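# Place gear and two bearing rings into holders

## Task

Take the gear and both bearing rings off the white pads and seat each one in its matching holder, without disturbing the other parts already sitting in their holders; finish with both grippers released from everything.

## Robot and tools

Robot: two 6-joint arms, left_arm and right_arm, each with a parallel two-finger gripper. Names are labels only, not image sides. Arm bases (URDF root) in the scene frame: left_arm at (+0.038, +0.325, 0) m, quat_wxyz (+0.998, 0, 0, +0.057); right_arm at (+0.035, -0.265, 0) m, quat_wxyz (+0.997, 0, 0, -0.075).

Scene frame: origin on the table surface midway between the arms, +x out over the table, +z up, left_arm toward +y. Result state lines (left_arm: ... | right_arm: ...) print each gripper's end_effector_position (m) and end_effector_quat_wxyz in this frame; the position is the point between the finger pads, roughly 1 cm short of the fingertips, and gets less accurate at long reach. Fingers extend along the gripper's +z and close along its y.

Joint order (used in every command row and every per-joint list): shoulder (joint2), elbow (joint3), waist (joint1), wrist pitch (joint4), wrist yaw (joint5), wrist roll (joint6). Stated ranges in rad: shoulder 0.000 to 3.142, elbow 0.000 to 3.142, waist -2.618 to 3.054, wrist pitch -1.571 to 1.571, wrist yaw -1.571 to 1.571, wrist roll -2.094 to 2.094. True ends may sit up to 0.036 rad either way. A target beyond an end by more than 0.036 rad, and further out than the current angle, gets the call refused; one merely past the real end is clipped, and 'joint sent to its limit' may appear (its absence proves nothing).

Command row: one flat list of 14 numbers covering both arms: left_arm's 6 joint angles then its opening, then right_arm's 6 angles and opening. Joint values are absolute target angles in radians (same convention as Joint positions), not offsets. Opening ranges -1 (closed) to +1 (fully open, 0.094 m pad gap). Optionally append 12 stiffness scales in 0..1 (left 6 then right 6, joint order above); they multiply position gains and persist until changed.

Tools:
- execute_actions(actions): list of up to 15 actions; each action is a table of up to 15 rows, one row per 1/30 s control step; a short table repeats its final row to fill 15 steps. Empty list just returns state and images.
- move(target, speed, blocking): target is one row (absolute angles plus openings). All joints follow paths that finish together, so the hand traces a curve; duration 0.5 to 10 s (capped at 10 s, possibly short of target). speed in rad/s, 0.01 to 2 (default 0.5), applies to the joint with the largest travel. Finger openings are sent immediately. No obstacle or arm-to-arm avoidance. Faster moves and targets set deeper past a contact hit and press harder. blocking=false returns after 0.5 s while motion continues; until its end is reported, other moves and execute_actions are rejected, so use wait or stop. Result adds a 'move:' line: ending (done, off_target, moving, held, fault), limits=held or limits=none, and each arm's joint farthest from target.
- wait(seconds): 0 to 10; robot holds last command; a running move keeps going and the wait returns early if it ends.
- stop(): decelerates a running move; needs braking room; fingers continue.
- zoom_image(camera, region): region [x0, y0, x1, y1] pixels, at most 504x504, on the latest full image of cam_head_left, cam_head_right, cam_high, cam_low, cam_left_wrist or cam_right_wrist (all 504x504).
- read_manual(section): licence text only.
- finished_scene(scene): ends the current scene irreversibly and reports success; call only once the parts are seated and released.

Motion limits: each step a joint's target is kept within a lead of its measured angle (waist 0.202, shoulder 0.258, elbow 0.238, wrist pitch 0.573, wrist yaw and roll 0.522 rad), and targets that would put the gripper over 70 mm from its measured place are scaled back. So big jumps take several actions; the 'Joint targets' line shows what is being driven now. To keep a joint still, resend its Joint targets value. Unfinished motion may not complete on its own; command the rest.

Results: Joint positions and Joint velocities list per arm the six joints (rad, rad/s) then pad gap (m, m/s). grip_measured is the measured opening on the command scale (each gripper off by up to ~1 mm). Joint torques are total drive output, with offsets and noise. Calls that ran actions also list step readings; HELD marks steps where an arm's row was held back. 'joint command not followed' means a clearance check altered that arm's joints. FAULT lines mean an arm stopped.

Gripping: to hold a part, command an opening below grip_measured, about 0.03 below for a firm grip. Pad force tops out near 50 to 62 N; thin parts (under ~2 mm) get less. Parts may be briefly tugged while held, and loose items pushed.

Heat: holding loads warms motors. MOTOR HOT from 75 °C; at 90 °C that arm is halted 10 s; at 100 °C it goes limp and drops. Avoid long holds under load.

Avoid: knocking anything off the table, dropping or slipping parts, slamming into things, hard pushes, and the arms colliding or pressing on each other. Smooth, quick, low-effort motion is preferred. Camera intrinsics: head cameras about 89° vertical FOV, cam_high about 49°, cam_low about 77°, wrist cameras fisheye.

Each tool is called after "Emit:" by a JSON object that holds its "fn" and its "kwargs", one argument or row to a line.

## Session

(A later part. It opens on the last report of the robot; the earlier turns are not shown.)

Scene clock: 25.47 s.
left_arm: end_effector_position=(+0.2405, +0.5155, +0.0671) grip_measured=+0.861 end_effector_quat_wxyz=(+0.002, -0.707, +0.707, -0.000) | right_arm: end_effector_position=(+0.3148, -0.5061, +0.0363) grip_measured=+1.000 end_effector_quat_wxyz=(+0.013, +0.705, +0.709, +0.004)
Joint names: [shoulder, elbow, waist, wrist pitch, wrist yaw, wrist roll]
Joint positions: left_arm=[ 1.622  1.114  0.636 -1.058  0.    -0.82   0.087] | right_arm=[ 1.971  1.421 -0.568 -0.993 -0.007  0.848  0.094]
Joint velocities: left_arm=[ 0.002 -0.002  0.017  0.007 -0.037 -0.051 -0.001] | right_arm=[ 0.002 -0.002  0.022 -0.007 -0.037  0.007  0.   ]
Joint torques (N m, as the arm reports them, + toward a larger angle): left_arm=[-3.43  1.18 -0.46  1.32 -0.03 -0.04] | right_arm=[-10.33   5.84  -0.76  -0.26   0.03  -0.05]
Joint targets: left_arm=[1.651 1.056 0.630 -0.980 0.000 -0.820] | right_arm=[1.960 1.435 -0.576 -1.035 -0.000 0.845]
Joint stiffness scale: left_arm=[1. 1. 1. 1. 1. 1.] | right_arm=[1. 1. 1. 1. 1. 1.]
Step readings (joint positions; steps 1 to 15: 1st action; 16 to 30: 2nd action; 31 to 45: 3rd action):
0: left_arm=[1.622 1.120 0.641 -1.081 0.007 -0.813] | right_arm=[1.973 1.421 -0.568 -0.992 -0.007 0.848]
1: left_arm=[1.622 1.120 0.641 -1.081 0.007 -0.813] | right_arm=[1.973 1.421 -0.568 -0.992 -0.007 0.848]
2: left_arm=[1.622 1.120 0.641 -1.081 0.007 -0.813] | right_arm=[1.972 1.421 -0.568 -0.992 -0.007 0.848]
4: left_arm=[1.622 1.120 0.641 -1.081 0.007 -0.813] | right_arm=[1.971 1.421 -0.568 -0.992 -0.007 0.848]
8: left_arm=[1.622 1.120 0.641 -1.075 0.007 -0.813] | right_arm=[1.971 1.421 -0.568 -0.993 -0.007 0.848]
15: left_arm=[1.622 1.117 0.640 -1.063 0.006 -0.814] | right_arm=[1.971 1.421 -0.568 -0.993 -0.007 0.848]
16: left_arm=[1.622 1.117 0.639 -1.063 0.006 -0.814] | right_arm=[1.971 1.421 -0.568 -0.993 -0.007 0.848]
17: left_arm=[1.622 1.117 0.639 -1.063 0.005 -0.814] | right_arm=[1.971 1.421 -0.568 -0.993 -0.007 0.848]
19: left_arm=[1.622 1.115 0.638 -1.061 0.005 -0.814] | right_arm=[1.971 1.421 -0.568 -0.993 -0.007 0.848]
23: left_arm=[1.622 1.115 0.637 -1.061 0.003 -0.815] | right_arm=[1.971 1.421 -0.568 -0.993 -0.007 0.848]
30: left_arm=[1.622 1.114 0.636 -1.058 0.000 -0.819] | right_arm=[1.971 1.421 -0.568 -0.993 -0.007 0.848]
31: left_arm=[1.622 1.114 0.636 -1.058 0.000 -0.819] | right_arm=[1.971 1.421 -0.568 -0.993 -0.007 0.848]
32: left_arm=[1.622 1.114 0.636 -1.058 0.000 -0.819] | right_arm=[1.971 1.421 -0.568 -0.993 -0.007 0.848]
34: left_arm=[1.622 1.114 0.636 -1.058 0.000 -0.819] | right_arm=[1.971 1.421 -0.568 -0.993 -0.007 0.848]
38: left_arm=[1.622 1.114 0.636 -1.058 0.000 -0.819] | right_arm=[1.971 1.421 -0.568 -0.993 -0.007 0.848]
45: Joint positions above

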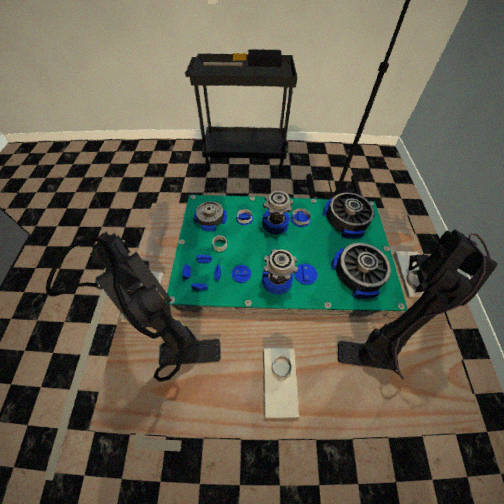

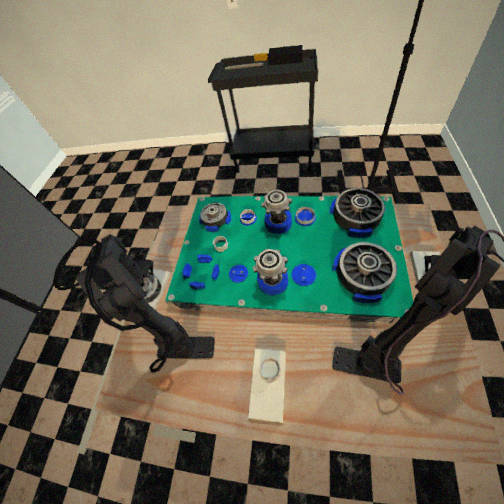

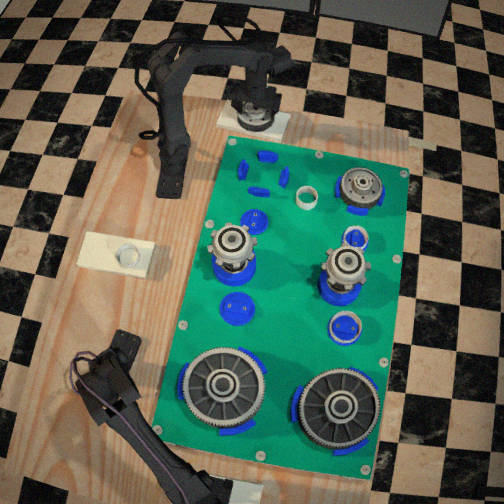

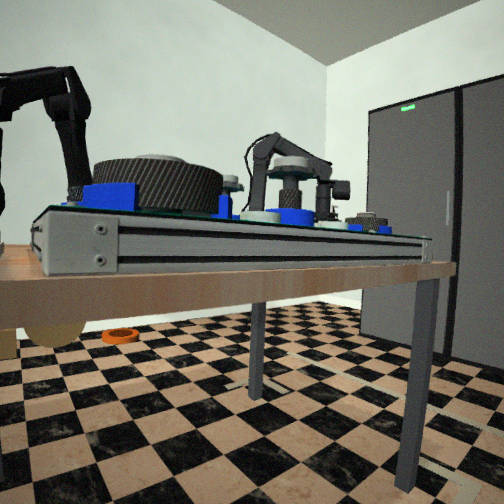

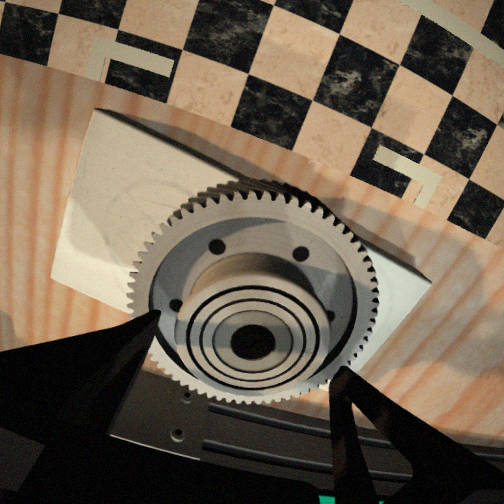

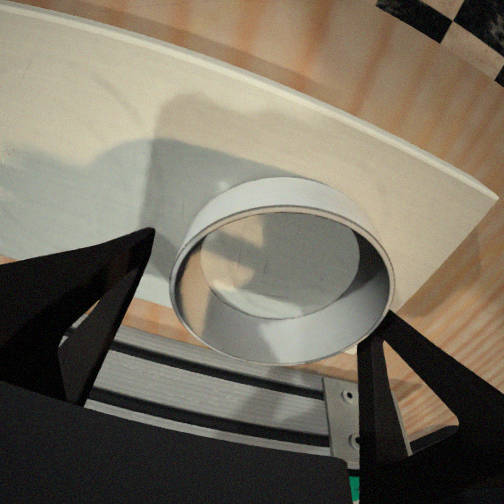

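Emit:
{"fn": "execute_actions", "kwargs": {
  "actions": [
    [[1.635,1.09,0.63,-1.02,0,-0.82,0.9, 1.96,1.445,-0.576,-1.02,0,0.845,1],[1.625,1.12,0.63,-1.05,0,-0.82,0.9, 1.96,1.452,-0.576,-1.01,0,0.845,1],[1.62,1.14,0.64,-1.065,0,-0.82,0.9, 1.965,1.456,-0.576,-1.01,0,0.845,1],[1.62,1.15,0.64,-1.07,0,-0.82,0.9, 1.965,1.46,-0.576,-1.015,0,0.845,1],[1.62,1.155,0.64,-1.075,0,-0.82,0.9, 1.969,1.465,-0.576,-1.02,0,0.845,1],[1.622,1.16,0.644,-1.08,0,-0.82,0.9, 1.969,1.47,-0.576,-1.025,0,0.845,1]]
  ]
}}

Emit:
{"fn": "move", "kwargs": {
  "target": [1.678,1.213,0.688,-1.092,0,-0.768,0.9, 1.99,1.493,-0.598,-1.058,0,0.825,1],
  "speed": 0.08
}}

Scene clock: 27.43 s.
left_arm: end_effector_position=(+0.2407, +0.5152, +0.0682) grip_measured=+0.898 end_effector_quat_wxyz=(+0.001, -0.707, +0.708, -0.001) | right_arm: end_effector_position=(+0.3172, -0.5082, +0.0417) grip_measured=+1.000 end_effector_quat_wxyz=(+0.017, +0.705, +0.709, +0.004)
Joint names: [shoulder, elbow, waist, wrist pitch, wrist yaw, wrist roll]
Joint positions: left_arm=[ 1.622  1.118  0.635 -1.065  0.001 -0.82   0.089] | right_arm=[ 1.971  1.443 -0.568 -1.009 -0.007  0.848  0.094]
Joint velocities: left_arm=[-0.007  0.002 -0.002  0.022 -0.051 -0.095  0.001] | right_arm=[-0.007  0.017 -0.012 -0.051  0.022  0.051  0.   ]
Joint torques (N m, as the arm reports them, + toward a larger angle): left_arm=[-5.69 10.02  0.77  0.18 -0.04 -0.03] | right_arm=[-9.56  6.67 -0.75  0.04  0.03 -0.04]
Joint targets: left_arm=[1.622 1.160 0.644 -1.080 -0.000 -0.820] | right_arm=[1.969 1.470 -0.576 -1.025 -0.000 0.845]
Joint stiffness scale: left_arm=[1. 1. 1. 1. 1. 1.] | right_arm=[1. 1. 1. 1. 1. 1.]
Step readings (joint positions):
0: left_arm=[1.622 1.114 0.636 -1.058 0.000 -0.820] | right_arm=[1.971 1.421 -0.568 -0.993 -0.007 0.848]
1: left_arm=[1.622 1.114 0.636 -1.058 0.001 -0.820] | right_arm=[1.971 1.423 -0.568 -0.993 -0.007 0.848]
2: left_arm=[1.622 1.115 0.635 -1.059 0.001 -0.820] | right_arm=[1.971 1.424 -0.568 -0.995 -0.007 0.848]
4: left_arm=[1.622 1.118 0.635 -1.061 0.001 -0.820] | right_arm=[1.971 1.426 -0.568 -0.996 -0.007 0.848]
8: left_arm=[1.622 1.118 0.635 -1.062 0.001 -0.820] | right_arm=[1.971 1.439 -0.568 -1.005 -0.007 0.848]
15: Joint positions above

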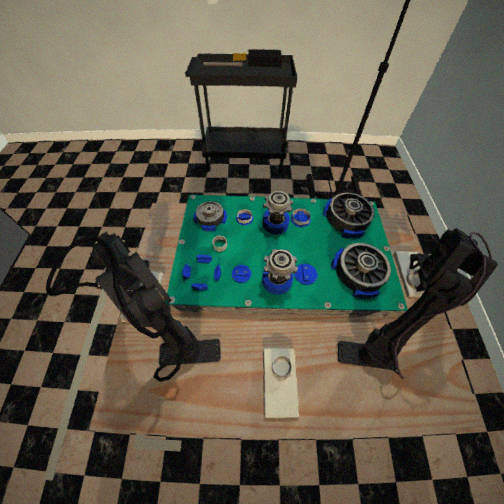

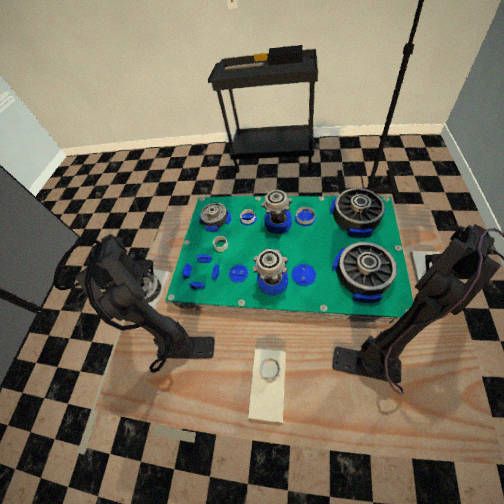

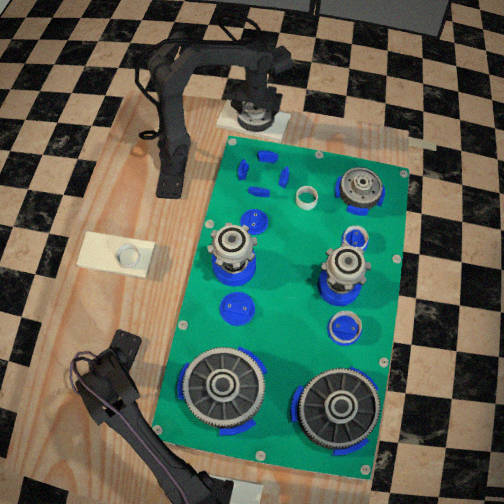

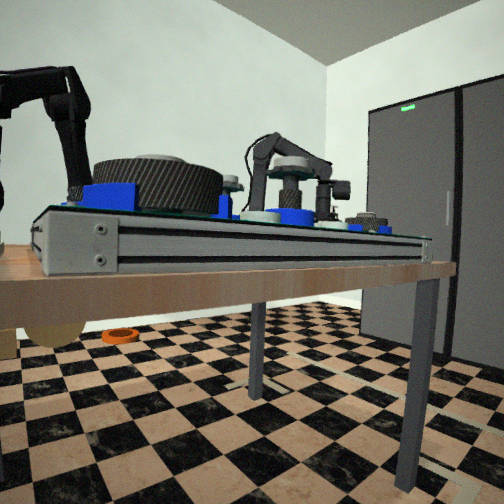

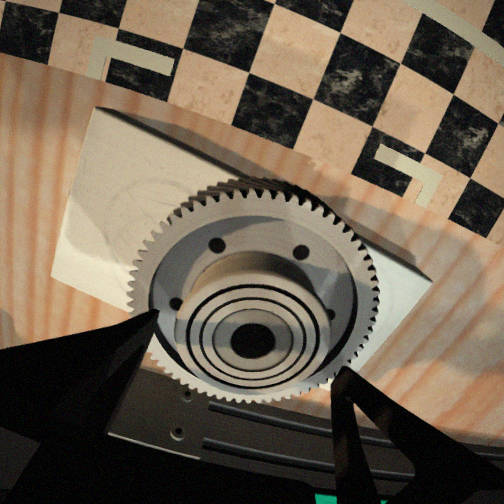

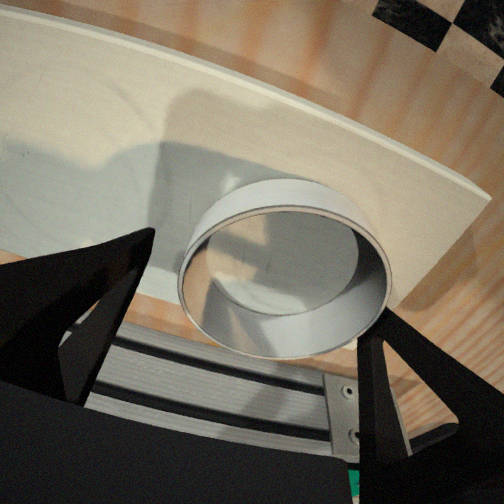

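Scene clock: 29.03 s.
left_arm: end_effector_position=(+0.2418, +0.5330, +0.0703) grip_measured=+0.898 end_effector_quat_wxyz=(+0.001, -0.707, +0.707, -0.002) | right_arm: end_effector_position=(+0.3098, -0.5124, +0.0418) grip_measured=+1.000 end_effector_quat_wxyz=(+0.003, +0.707, +0.707, +0.003)
Joint names: [shoulder, elbow, waist, wrist pitch, wrist yaw, wrist roll]
Joint positions: left_arm=[ 1.67   1.179  0.679 -1.078  0.004 -0.776  0.089] | right_arm=[ 1.986  1.465 -0.589 -1.043 -0.007  0.831  0.094]
Joint velocities: left_arm=[-0.012 -0.012 -0.002 -0.007  0.022  0.007 -0.   ] | right_arm=[-0.007 -0.012 -0.017 -0.037  0.022 -0.125  0.   ]
Joint torques (N m, as the arm reports them, + toward a larger angle): left_arm=[-5.52  9.41  0.77  0.19 -0.06  0.05] | right_arm=[-9.06  6.8  -0.73 -0.03  0.01 -0.09]
Joint targets: left_arm=[1.678 1.213 0.688 -1.092 0.000 -0.768] | right_arm=[1.990 1.493 -0.598 -1.058 0.000 0.825]
Joint stiffness scale: left_arm=[1. 1. 1. 1. 1. 1.] | right_arm=[1. 1. 1. 1. 1. 1.]
move: off_target (left_arm, right_arm); limits=none; left_arm: farthest joint: the elbow, 0.034 radians from its target (0.095 radians at the start); right_arm: farthest joint: the elbow, 0.028 radians from its target (0.050 radians at the start)

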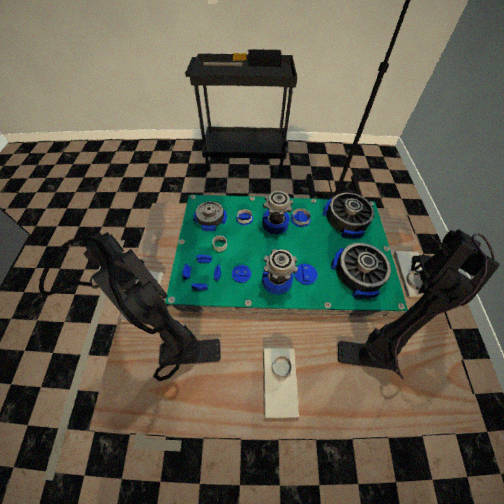

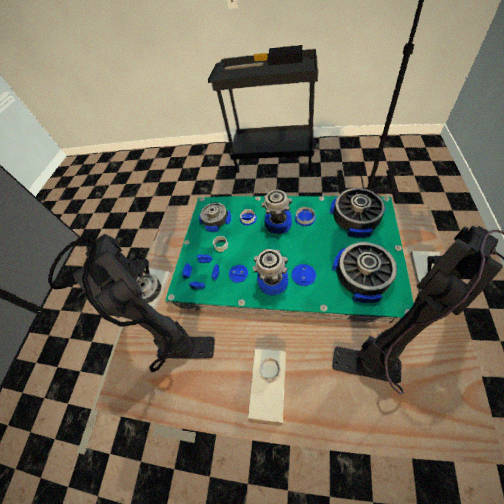

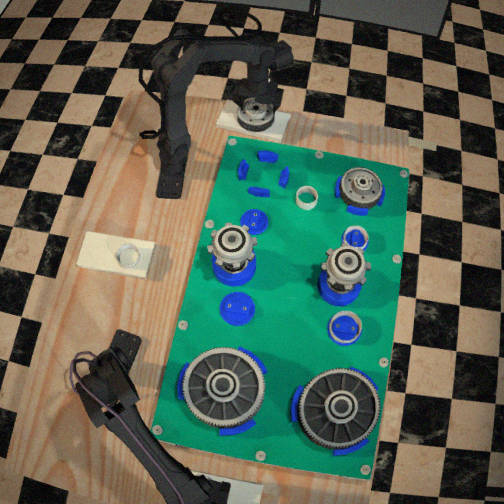

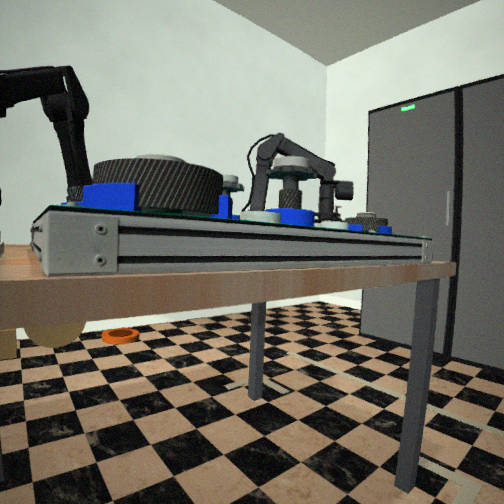

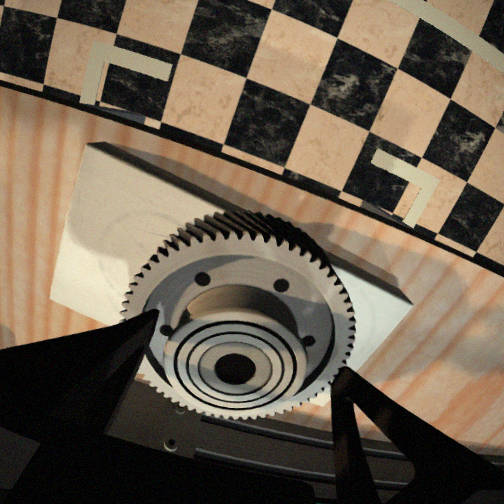

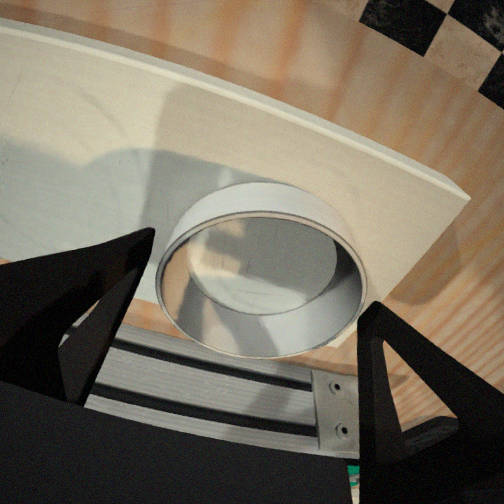

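Emit:
{"fn": "execute_actions", "kwargs": {
  "actions": [
    [[1.678,1.205,0.688,-1.092,0,-0.768,0.8, 1.99,1.48,-0.598,-1.058,0,0.825,0.9],[1.678,1.205,0.688,-1.092,0,-0.768,0.75, 1.99,1.48,-0.598,-1.058,0,0.825,0.87],[1.678,1.205,0.688,-1.092,0,-0.768,0.7, 1.99,1.48,-0.598,-1.058,0,0.825,0.84],[1.678,1.205,0.688,-1.092,0,-0.768,0.65, 1.99,1.48,-0.598,-1.058,0,0.825,0.81],[1.678,1.205,0.688,-1.092,0,-0.768,0.6, 1.99,1.48,-0.598,-1.058,0,0.825,0.78],[1.678,1.205,0.688,-1.092,0,-0.768,0.57, 1.99,1.48,-0.598,-1.058,0,0.825,0.75],[1.678,1.205,0.688,-1.092,0,-0.768,0.54, 1.99,1.48,-0.598,-1.058,0,0.825,0.73],[1.678,1.205,0.688,-1.092,0,-0.768,0.51, 1.99,1.48,-0.598,-1.058,0,0.825,0.71],[1.678,1.205,0.688,-1.092,0,-0.768,0.48, 1.99,1.48,-0.598,-1.058,0,0.825,0.69],[1.678,1.205,0.688,-1.092,0,-0.768,0.45, 1.99,1.48,-0.598,-1.058,0,0.825,0.67],[1.678,1.205,0.688,-1.092,0,-0.768,0.42, 1.99,1.48,-0.598,-1.058,0,0.825,0.65],[1.678,1.205,0.688,-1.092,0,-0.768,0.39, 1.99,1.48,-0.598,-1.058,0,0.825,0.63],[1.678,1.205,0.688,-1.092,0,-0.768,0.36, 1.99,1.48,-0.598,-1.058,0,0.825,0.61],[1.678,1.205,0.688,-1.092,0,-0.768,0.33, 1.99,1.48,-0.598,-1.058,0,0.825,0.6]],
    [[1.678,1.205,0.688,-1.092,0,-0.768,0.3, 1.99,1.48,-0.598,-1.058,0,0.825,0.6]]
  ]
}}

Scene clock: 31.17 s.
left_arm: end_effector_position=(+0.2358, +0.5323, +0.0703) grip_measured=+0.302 end_effector_quat_wxyz=(-0.008, -0.708, +0.706, +0.005) | right_arm: end_effector_position=(+0.3098, -0.5124, +0.0418) grip_measured=+0.603 end_effector_quat_wxyz=(+0.003, +0.707, +0.707, +0.003)
Joint names: [shoulder, elbow, waist, wrist pitch, wrist yaw, wrist roll]
Joint positions: left_arm=[ 1.67   1.179  0.684 -1.096 -0.009 -0.774  0.061] | right_arm=[ 1.986  1.465 -0.589 -1.043 -0.007  0.83   0.075]
Joint velocities: left_arm=[ 0.007 -0.002  0.007 -0.066 -0.007  0.007 -0.001] | right_arm=[ 0.002 -0.017 -0.002 -0.037 -0.007 -0.007  0.001]
Joint torques (N m, as the arm reports them, + toward a larger angle): left_arm=[-5.41  8.71  0.36  0.35  0.07  0.04] | right_arm=[-9.09  5.95 -0.75 -0.02  0.03 -0.07]
Joint targets: left_arm=[1.678 1.205 0.688 -1.092 -0.000 -0.768] | right_arm=[1.990 1.480 -0.598 -1.058 -0.000 0.825]
Joint stiffness scale: left_arm=[1. 1. 1. 1. 1. 1.] | right_arm=[1. 1. 1. 1. 1. 1.]
Step readings (joint positions; steps 1 to 15: 1st action; 16 to 30: 2nd action):
0: left_arm=[1.670 1.179 0.679 -1.078 0.004 -0.776] | right_arm=[1.986 1.465 -0.589 -1.043 -0.007 0.831]
1: left_arm=[1.670 1.179 0.679 -1.078 0.004 -0.776] | right_arm=[1.986 1.465 -0.589 -1.043 -0.007 0.831]
2: left_arm=[1.670 1.179 0.679 -1.078 0.004 -0.776] | right_arm=[1.986 1.465 -0.589 -1.043 -0.007 0.830]
4: left_arm=[1.670 1.179 0.679 -1.078 0.004 -0.776] | right_arm=[1.986 1.465 -0.589 -1.043 -0.007 0.830]
8: left_arm=[1.670 1.179 0.680 -1.082 0.002 -0.775] | right_arm=[1.986 1.465 -0.589 -1.043 -0.007 0.830]
15: left_arm=[1.670 1.179 0.684 -1.094 -0.007 -0.775] | right_arm=[1.986 1.465 -0.589 -1.043 -0.007 0.830]
16: left_arm=[1.670 1.179 0.684 -1.095 -0.009 -0.775] | right_arm=[1.986 1.465 -0.589 -1.043 -0.007 0.830]
17: left_arm=[1.670 1.179 0.684 -1.096 -0.009 -0.774] | right_arm=[1.986 1.465 -0.589 -1.043 -0.007 0.830]
19: left_arm=[1.670 1.179 0.684 -1.096 -0.009 -0.774] | right_arm=[1.986 1.465 -0.589 -1.043 -0.007 0.830]
23: left_arm=[1.670 1.179 0.684 -1.096 -0.009 -0.774] | right_arm=[1.986 1.465 -0.589 -1.043 -0.007 0.830]
30: Joint positions above

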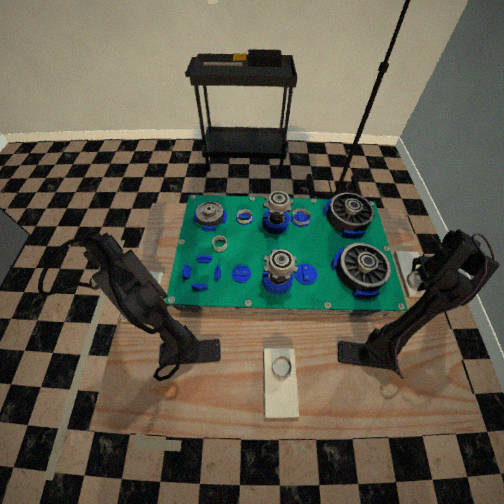

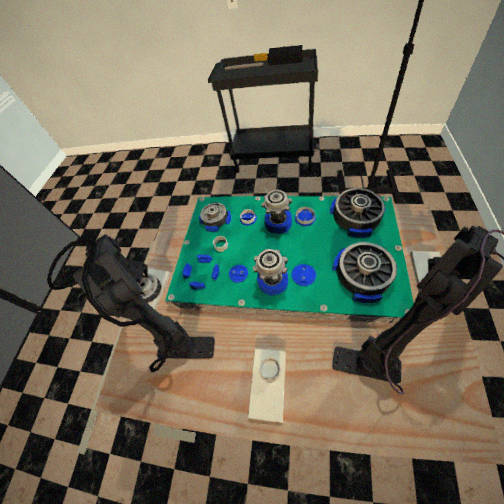

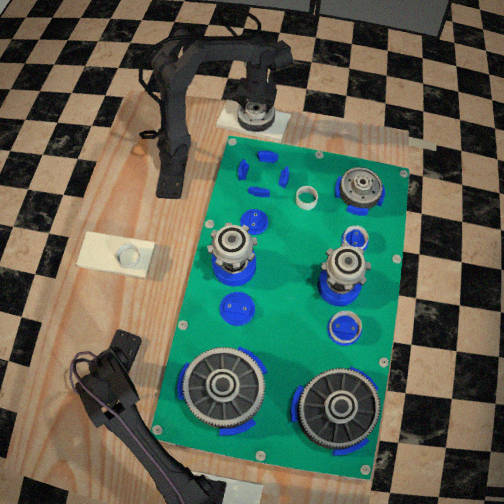

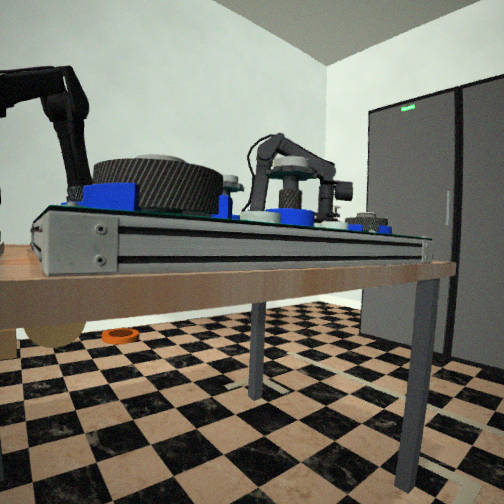

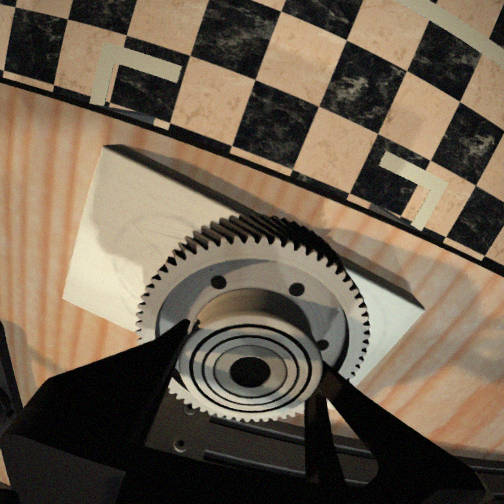

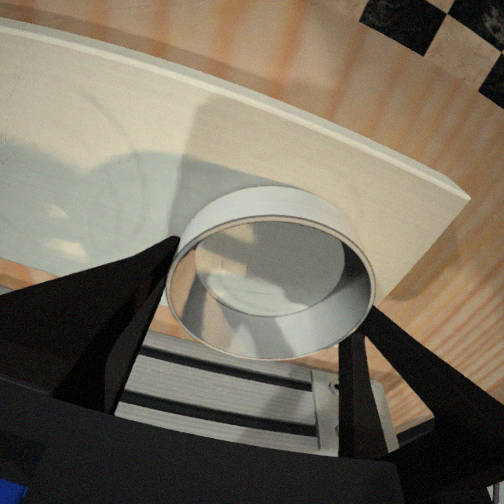

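Emit:
{"fn": "execute_actions", "kwargs": {
  "actions": [
    [[1.678,1.18,0.688,-1.092,0,-0.768,0.32, 1.99,1.47,-0.598,-1.05,0,0.825,0.59],[1.678,1.17,0.688,-1.085,0,-0.768,0.32, 1.99,1.465,-0.598,-1.04,0,0.825,0.59],[1.678,1.165,0.688,-1.08,0,-0.768,0.32, 1.99,1.46,-0.598,-1.03,0,0.825,0.59],[1.678,1.16,0.688,-1.08,0,-0.768,0.32, 1.99,1.456,-0.598,-1.025,0,0.825,0.59],[1.68,1.156,0.688,-1.075,0,-0.768,0.32, 1.99,1.453,-0.598,-1.02,0,0.825,0.59],[1.68,1.152,0.688,-1.075,0,-0.768,0.32, 1.99,1.45,-0.598,-1.018,0,0.825,0.59],[1.682,1.148,0.688,-1.07,0,-0.768,0.32, 1.99,1.45,-0.598,-1.018,0,0.825,0.59],[1.684,1.144,0.688,-1.065,0,-0.768,0.32, 1.99,1.45,-0.598,-1.018,0,0.825,0.59],[1.686,1.14,0.688,-1.06,0,-0.768,0.32, 1.99,1.45,-0.598,-1.018,0,0.825,0.59]],
    [[1.686,1.14,0.688,-1.06,0,-0.768,0.3, 1.99,1.45,-0.598,-1.018,0,0.825,0.57],[1.686,1.14,0.688,-1.06,0,-0.768,0.28, 1.99,1.45,-0.598,-1.018,0,0.825,0.55],[1.686,1.14,0.688,-1.06,0,-0.768,0.26, 1.99,1.45,-0.598,-1.018,0,0.825,0.53],[1.686,1.14,0.688,-1.06,0,-0.768,0.24, 1.99,1.45,-0.598,-1.018,0,0.825,0.51],[1.686,1.14,0.688,-1.06,0,-0.768,0.22, 1.99,1.45,-0.598,-1.018,0,0.825,0.49],[1.686,1.14,0.688,-1.06,0,-0.768,0.2, 1.99,1.45,-0.598,-1.018,0,0.825,0.47],[1.686,1.14,0.688,-1.06,0,-0.768,0.18, 1.99,1.45,-0.598,-1.018,0,0.825,0.47]]
  ]
}}

Scene clock: 32.90 s.
left_arm: end_effector_position=(+0.2355, +0.5297, +0.0624) grip_measured=+0.224 end_effector_quat_wxyz=(-0.013, -0.708, +0.706, +0.000) | right_arm: end_effector_position=(+0.3098, -0.5124, +0.0414) grip_measured=+0.573 end_effector_quat_wxyz=(+0.003, +0.707, +0.707, +0.003)
Joint names: [shoulder, elbow, waist, wrist pitch, wrist yaw, wrist roll]
Joint positions: left_arm=[ 1.679  1.156  0.684 -1.074 -0.001 -0.774  0.058] | right_arm=[ 1.986  1.463 -0.589 -1.041 -0.007  0.83   0.074]
Joint velocities: left_arm=[-0.002 -0.002 -0.017 -0.051  0.022 -0.007 -0.001] | right_arm=[-0.022 -0.022 -0.007  0.051  0.022 -0.066 -0.   ]
Joint torques (N m, as the arm reports them, + toward a larger angle): left_arm=[-5.56  4.84  0.37  0.47 -0.02  0.03] | right_arm=[-9.09  4.02 -0.71  0.35  0.02 -0.07]
Joint targets: left_arm=[1.686 1.140 0.688 -1.060 0.000 -0.768] | right_arm=[1.990 1.450 -0.598 -1.018 0.000 0.825]
Joint stiffness scale: left_arm=[1. 1. 1. 1. 1. 1.] | right_arm=[1. 1. 1. 1. 1. 1.]
Step readings (joint positions; steps 1 to 15: 1st action; 16 to 30: 2nd action):
0: left_arm=[1.670 1.179 0.684 -1.096 -0.009 -0.774] | right_arm=[1.986 1.465 -0.589 -1.043 -0.007 0.830]
1: left_arm=[1.670 1.179 0.684 -1.096 -0.009 -0.774] | right_arm=[1.986 1.465 -0.589 -1.043 -0.007 0.830]
2: left_arm=[1.670 1.179 0.684 -1.096 -0.009 -0.774] | right_arm=[1.986 1.465 -0.589 -1.043 -0.007 0.830]
4: left_arm=[1.670 1.179 0.684 -1.096 -0.009 -0.774] | right_arm=[1.986 1.465 -0.589 -1.043 -0.007 0.830]
8: left_arm=[1.670 1.169 0.684 -1.089 -0.006 -0.774] | right_arm=[1.986 1.463 -0.589 -1.041 -0.007 0.830]
15: left_arm=[1.679 1.156 0.684 -1.074 -0.001 -0.774] | right_arm=[1.986 1.463 -0.589 -1.041 -0.007 0.830]
16: left_arm=[1.679 1.156 0.684 -1.074 -0.001 -0.774] | right_arm=[1.986 1.463 -0.589 -1.041 -0.007 0.830]
17: left_arm=[1.679 1.156 0.684 -1.074 -0.001 -0.774] | right_arm=[1.986 1.463 -0.589 -1.041 -0.007 0.830]
19: left_arm=[1.679 1.156 0.684 -1.074 -0.001 -0.774] | right_arm=[1.986 1.463 -0.589 -1.041 -0.007 0.830]
23: left_arm=[1.679 1.156 0.684 -1.074 -0.001 -0.774] | right_arm=[1.986 1.463 -0.589 -1.041 -0.007 0.830]
30: Joint positions above

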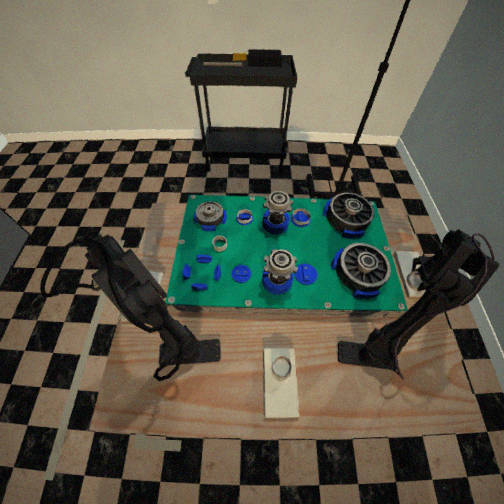

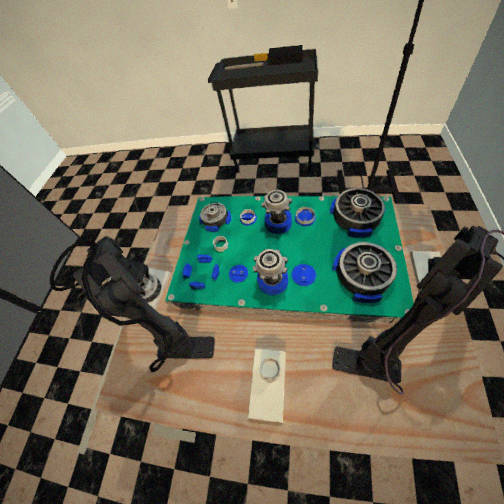

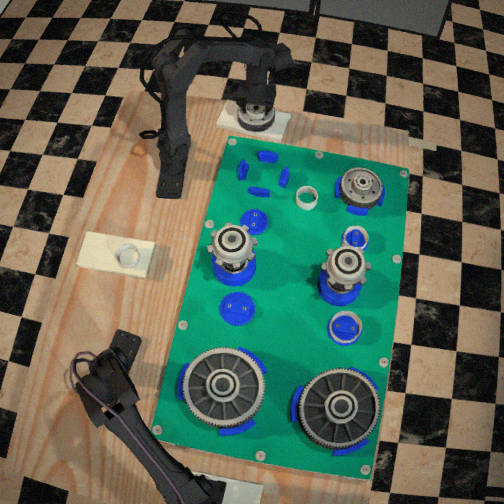

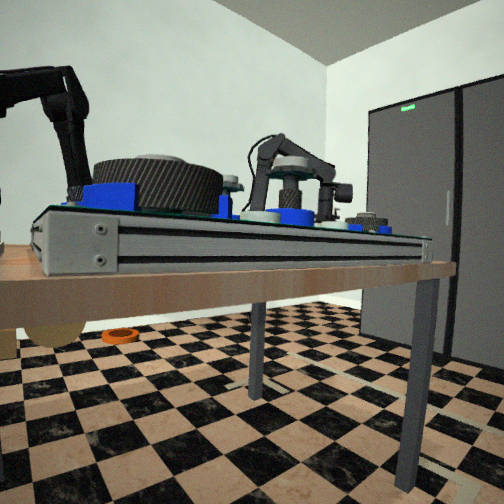

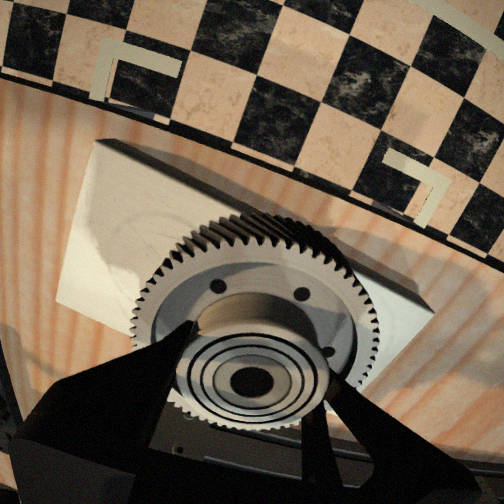

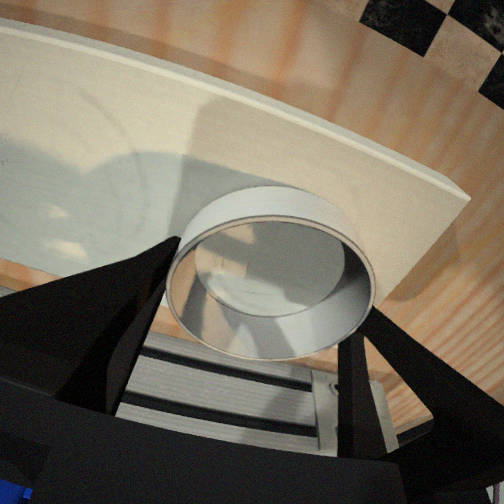

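Emit:
{"fn": "move", "kwargs": {
  "target": [1.50,1.309,0.688,-1.329,0,-0.768,0.185, 1.815,1.814,-0.598,-1.527,0,0.825,0.535],
  "speed": 0.4
}}

Emit:
{"fn": "move", "kwargs": {
  "target": [1.50,1.309,-0.17,-1.329,0,-0.768,0.185, 1.815,1.814,0.797,-1.527,0,2.07,0.535],
  "speed": 0.6
}}

Scene clock: 38.43 s.
left_arm: end_effector_position=(+0.2164, +0.5080, +0.1078) grip_measured=+0.224 end_effector_quat_wxyz=(-0.032, -0.708, +0.706, -0.004) | right_arm: end_effector_position=(+0.2870, -0.4916, +0.1702) grip_measured=+0.573 end_effector_quat_wxyz=(+0.001, +0.707, +0.707, +0.003)
Joint names: [shoulder, elbow, waist, wrist pitch, wrist yaw, wrist roll]
Joint positions: left_arm=[ 1.573  1.226  0.684 -1.289  0.008 -0.774  0.058] | right_arm=[ 1.843  1.785 -0.589 -1.511 -0.007  0.83   0.074]
Joint velocities: left_arm=[-0.017  0.002 -0.007  0.081 -0.051  0.007  0.001] | right_arm=[-0.007 -0.012 -0.017  0.022 -0.007 -0.007 -0.001]
Joint torques (N m, as the arm reports them, + toward a larger angle): left_arm=[-10.71  13.7    0.33  -0.27  -0.08   0.01] | right_arm=[-10.82   6.92  -0.77  -0.06   0.02  -0.07]
Joint targets: left_arm=[1.500 1.309 0.688 -1.329 0.000 -0.768] | right_arm=[1.815 1.814 -0.598 -1.527 -0.000 0.825]
Joint stiffness scale: left_arm=[1. 1. 1. 1. 1. 1.] | right_arm=[1. 1. 1. 1. 1. 1.]
move: off_target (left_arm, right_arm); limits=none; left_arm: farthest joint: the elbow, 0.083 radians from its target (0.153 radians at the start); right_arm: farthest joint: the elbow, 0.029 radians from its target (0.351 radians at the start)

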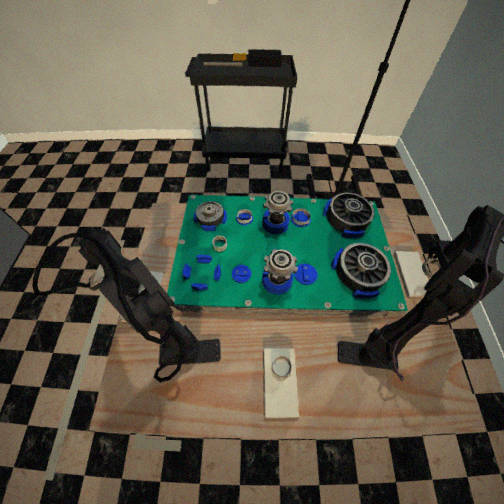

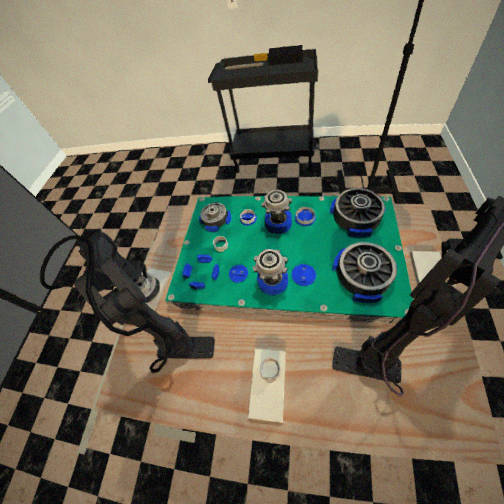

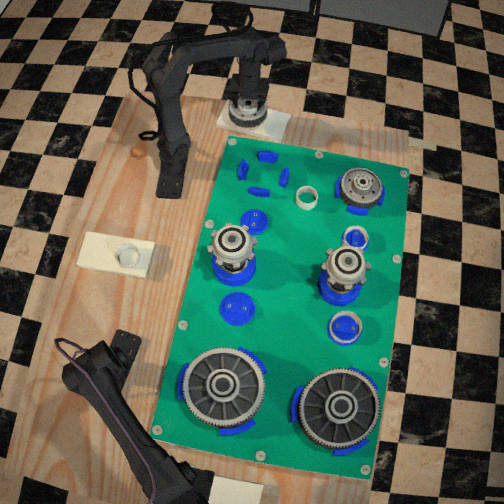

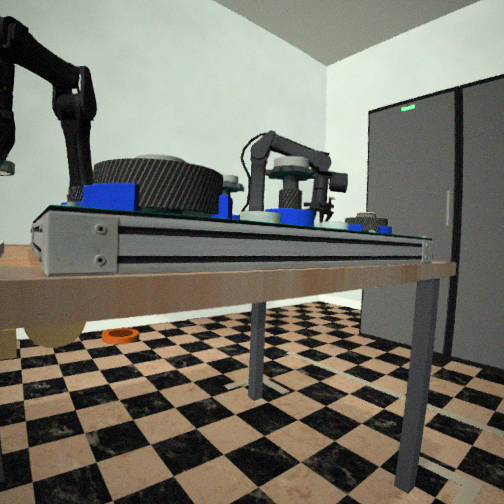

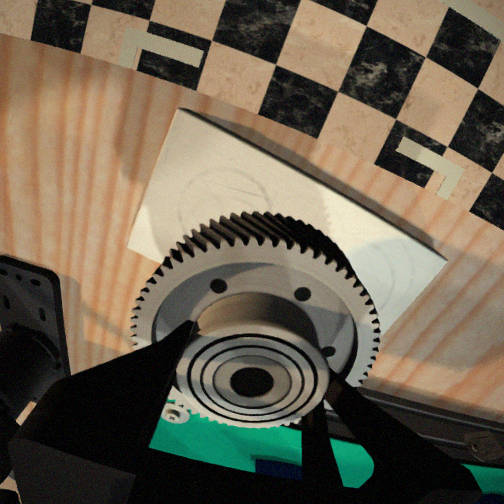

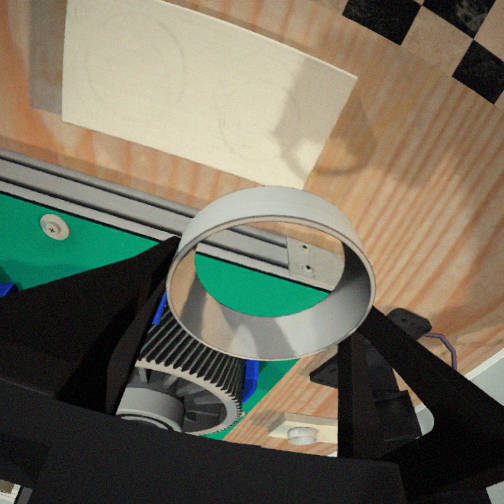

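Scene clock: 41.53 s.
left_arm: end_effector_position=(+0.3175, +0.3689, +0.1257) grip_measured=+0.227 end_effector_quat_wxyz=(+0.072, -0.386, +0.914, +0.097) | right_arm: end_effector_position=(+0.3032, -0.0568, +0.1702) grip_measured=+0.573 end_effector_quat_wxyz=(-0.004, +0.649, +0.761, +0.002)
Joint names: [shoulder, elbow, waist, wrist pitch, wrist yaw, wrist roll]
Joint positions: left_arm=[ 1.547  1.252 -0.112 -1.218 -0.236 -0.79   0.058] | right_arm=[ 1.843  1.785  0.802 -1.511 -0.008  2.064  0.074]
Joint velocities: left_arm=[-0.007 -0.002  0.012 -0.022  0.007 -0.081 -0.   ] | right_arm=[-0.002 -0.002  0.002 -0.007 -0.037 -0.081  0.   ]
Joint torques (N m, as the arm reports them, + toward a larger angle): left_arm=[-8.79 11.67 -4.57 -0.88  1.92  0.22] | right_arm=[-10.78   6.91  -0.36  -0.05   0.03   0.05]
Joint targets: left_arm=[1.500 1.309 -0.170 -1.329 -0.000 -0.768] | right_arm=[1.815 1.814 0.797 -1.527 -0.000 2.070]
Joint stiffness scale: left_arm=[1. 1. 1. 1. 1. 1.] | right_arm=[1. 1. 1. 1. 1. 1.]
move: off_target (left_arm, right_arm); limits=none; left_arm: farthest joint: the wrist yaw, 0.236 radians from its target (0.008 radians at the start); right_arm: farthest joint: the elbow, 0.029 radians from its target (0.029 radians at the start)

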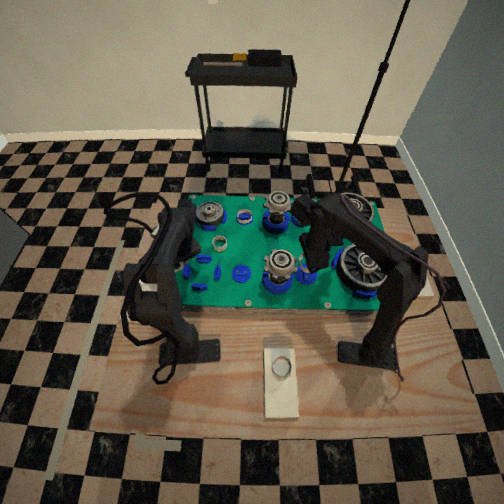

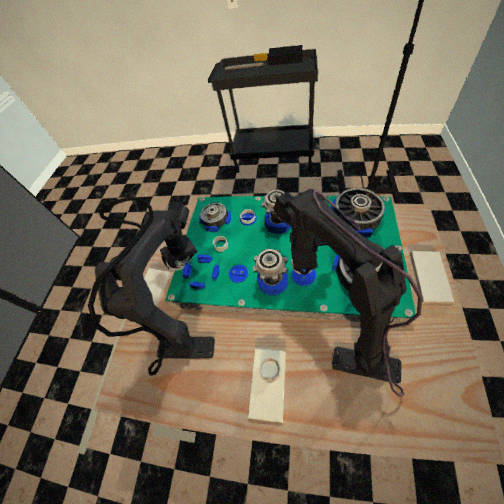

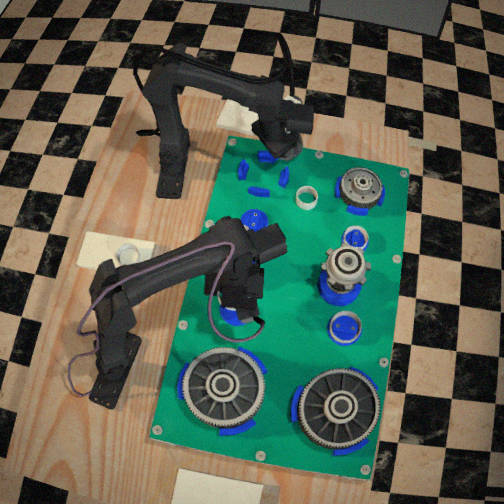

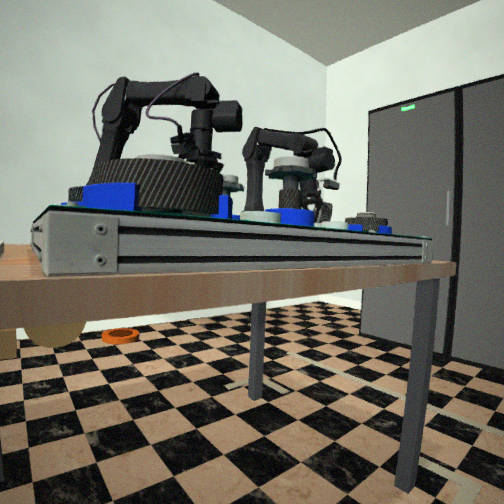

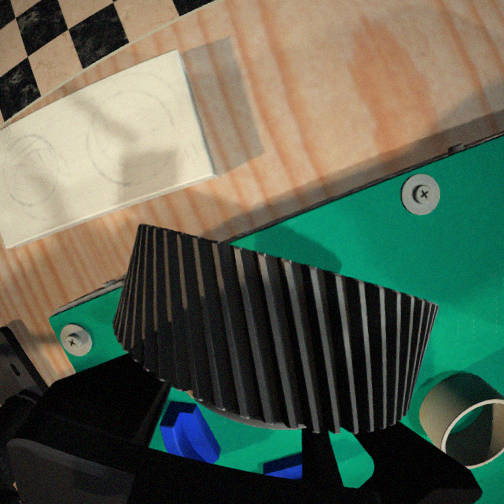

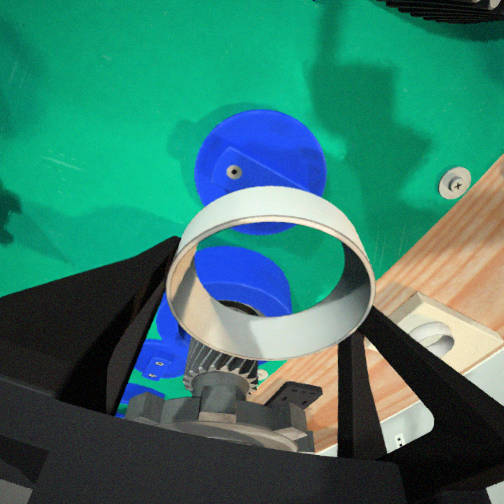

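Emit:
{"fn": "zoom_image", "kwargs": {
  "camera": "cam_head_right",
  "region": [130, 200, 240, 310]
}}

Emit:
{"fn": "zoom_image", "kwargs": {
  "camera": "cam_low",
  "region": [240, 130, 400, 250]
}}

Emit:
{"fn": "zoom_image", "kwargs": {
  "camera": "cam_high",
  "region": [210, 80, 340, 210]
}}

Region (130, 200, 240, 310) of cam_head_right's 504x504 image, scaled by 4.582, with more detail than that image has.

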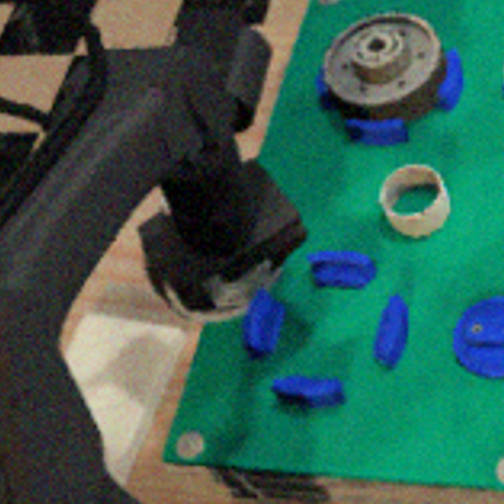

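Region (240, 130, 400, 250) of cam_low's 504x504 image, scaled by 3.150, with more detail than that image has; it fills the top 378 rows of this view, and the rest is white.

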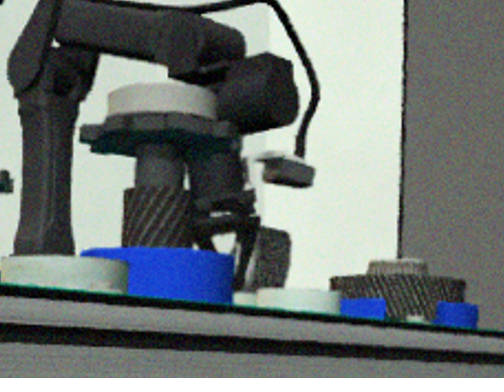

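Region (210, 80, 340, 210) of cam_high's 504x504 image, scaled by 3.877, with more detail than that image has.

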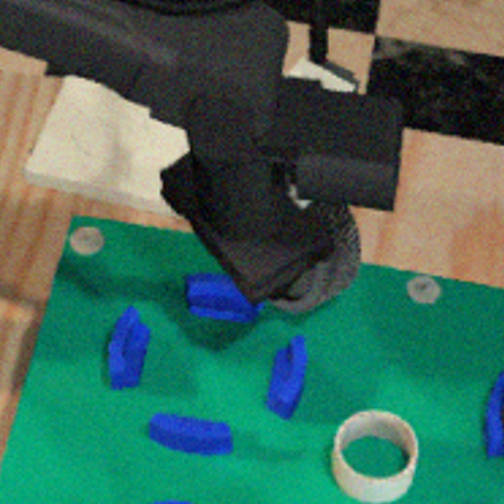

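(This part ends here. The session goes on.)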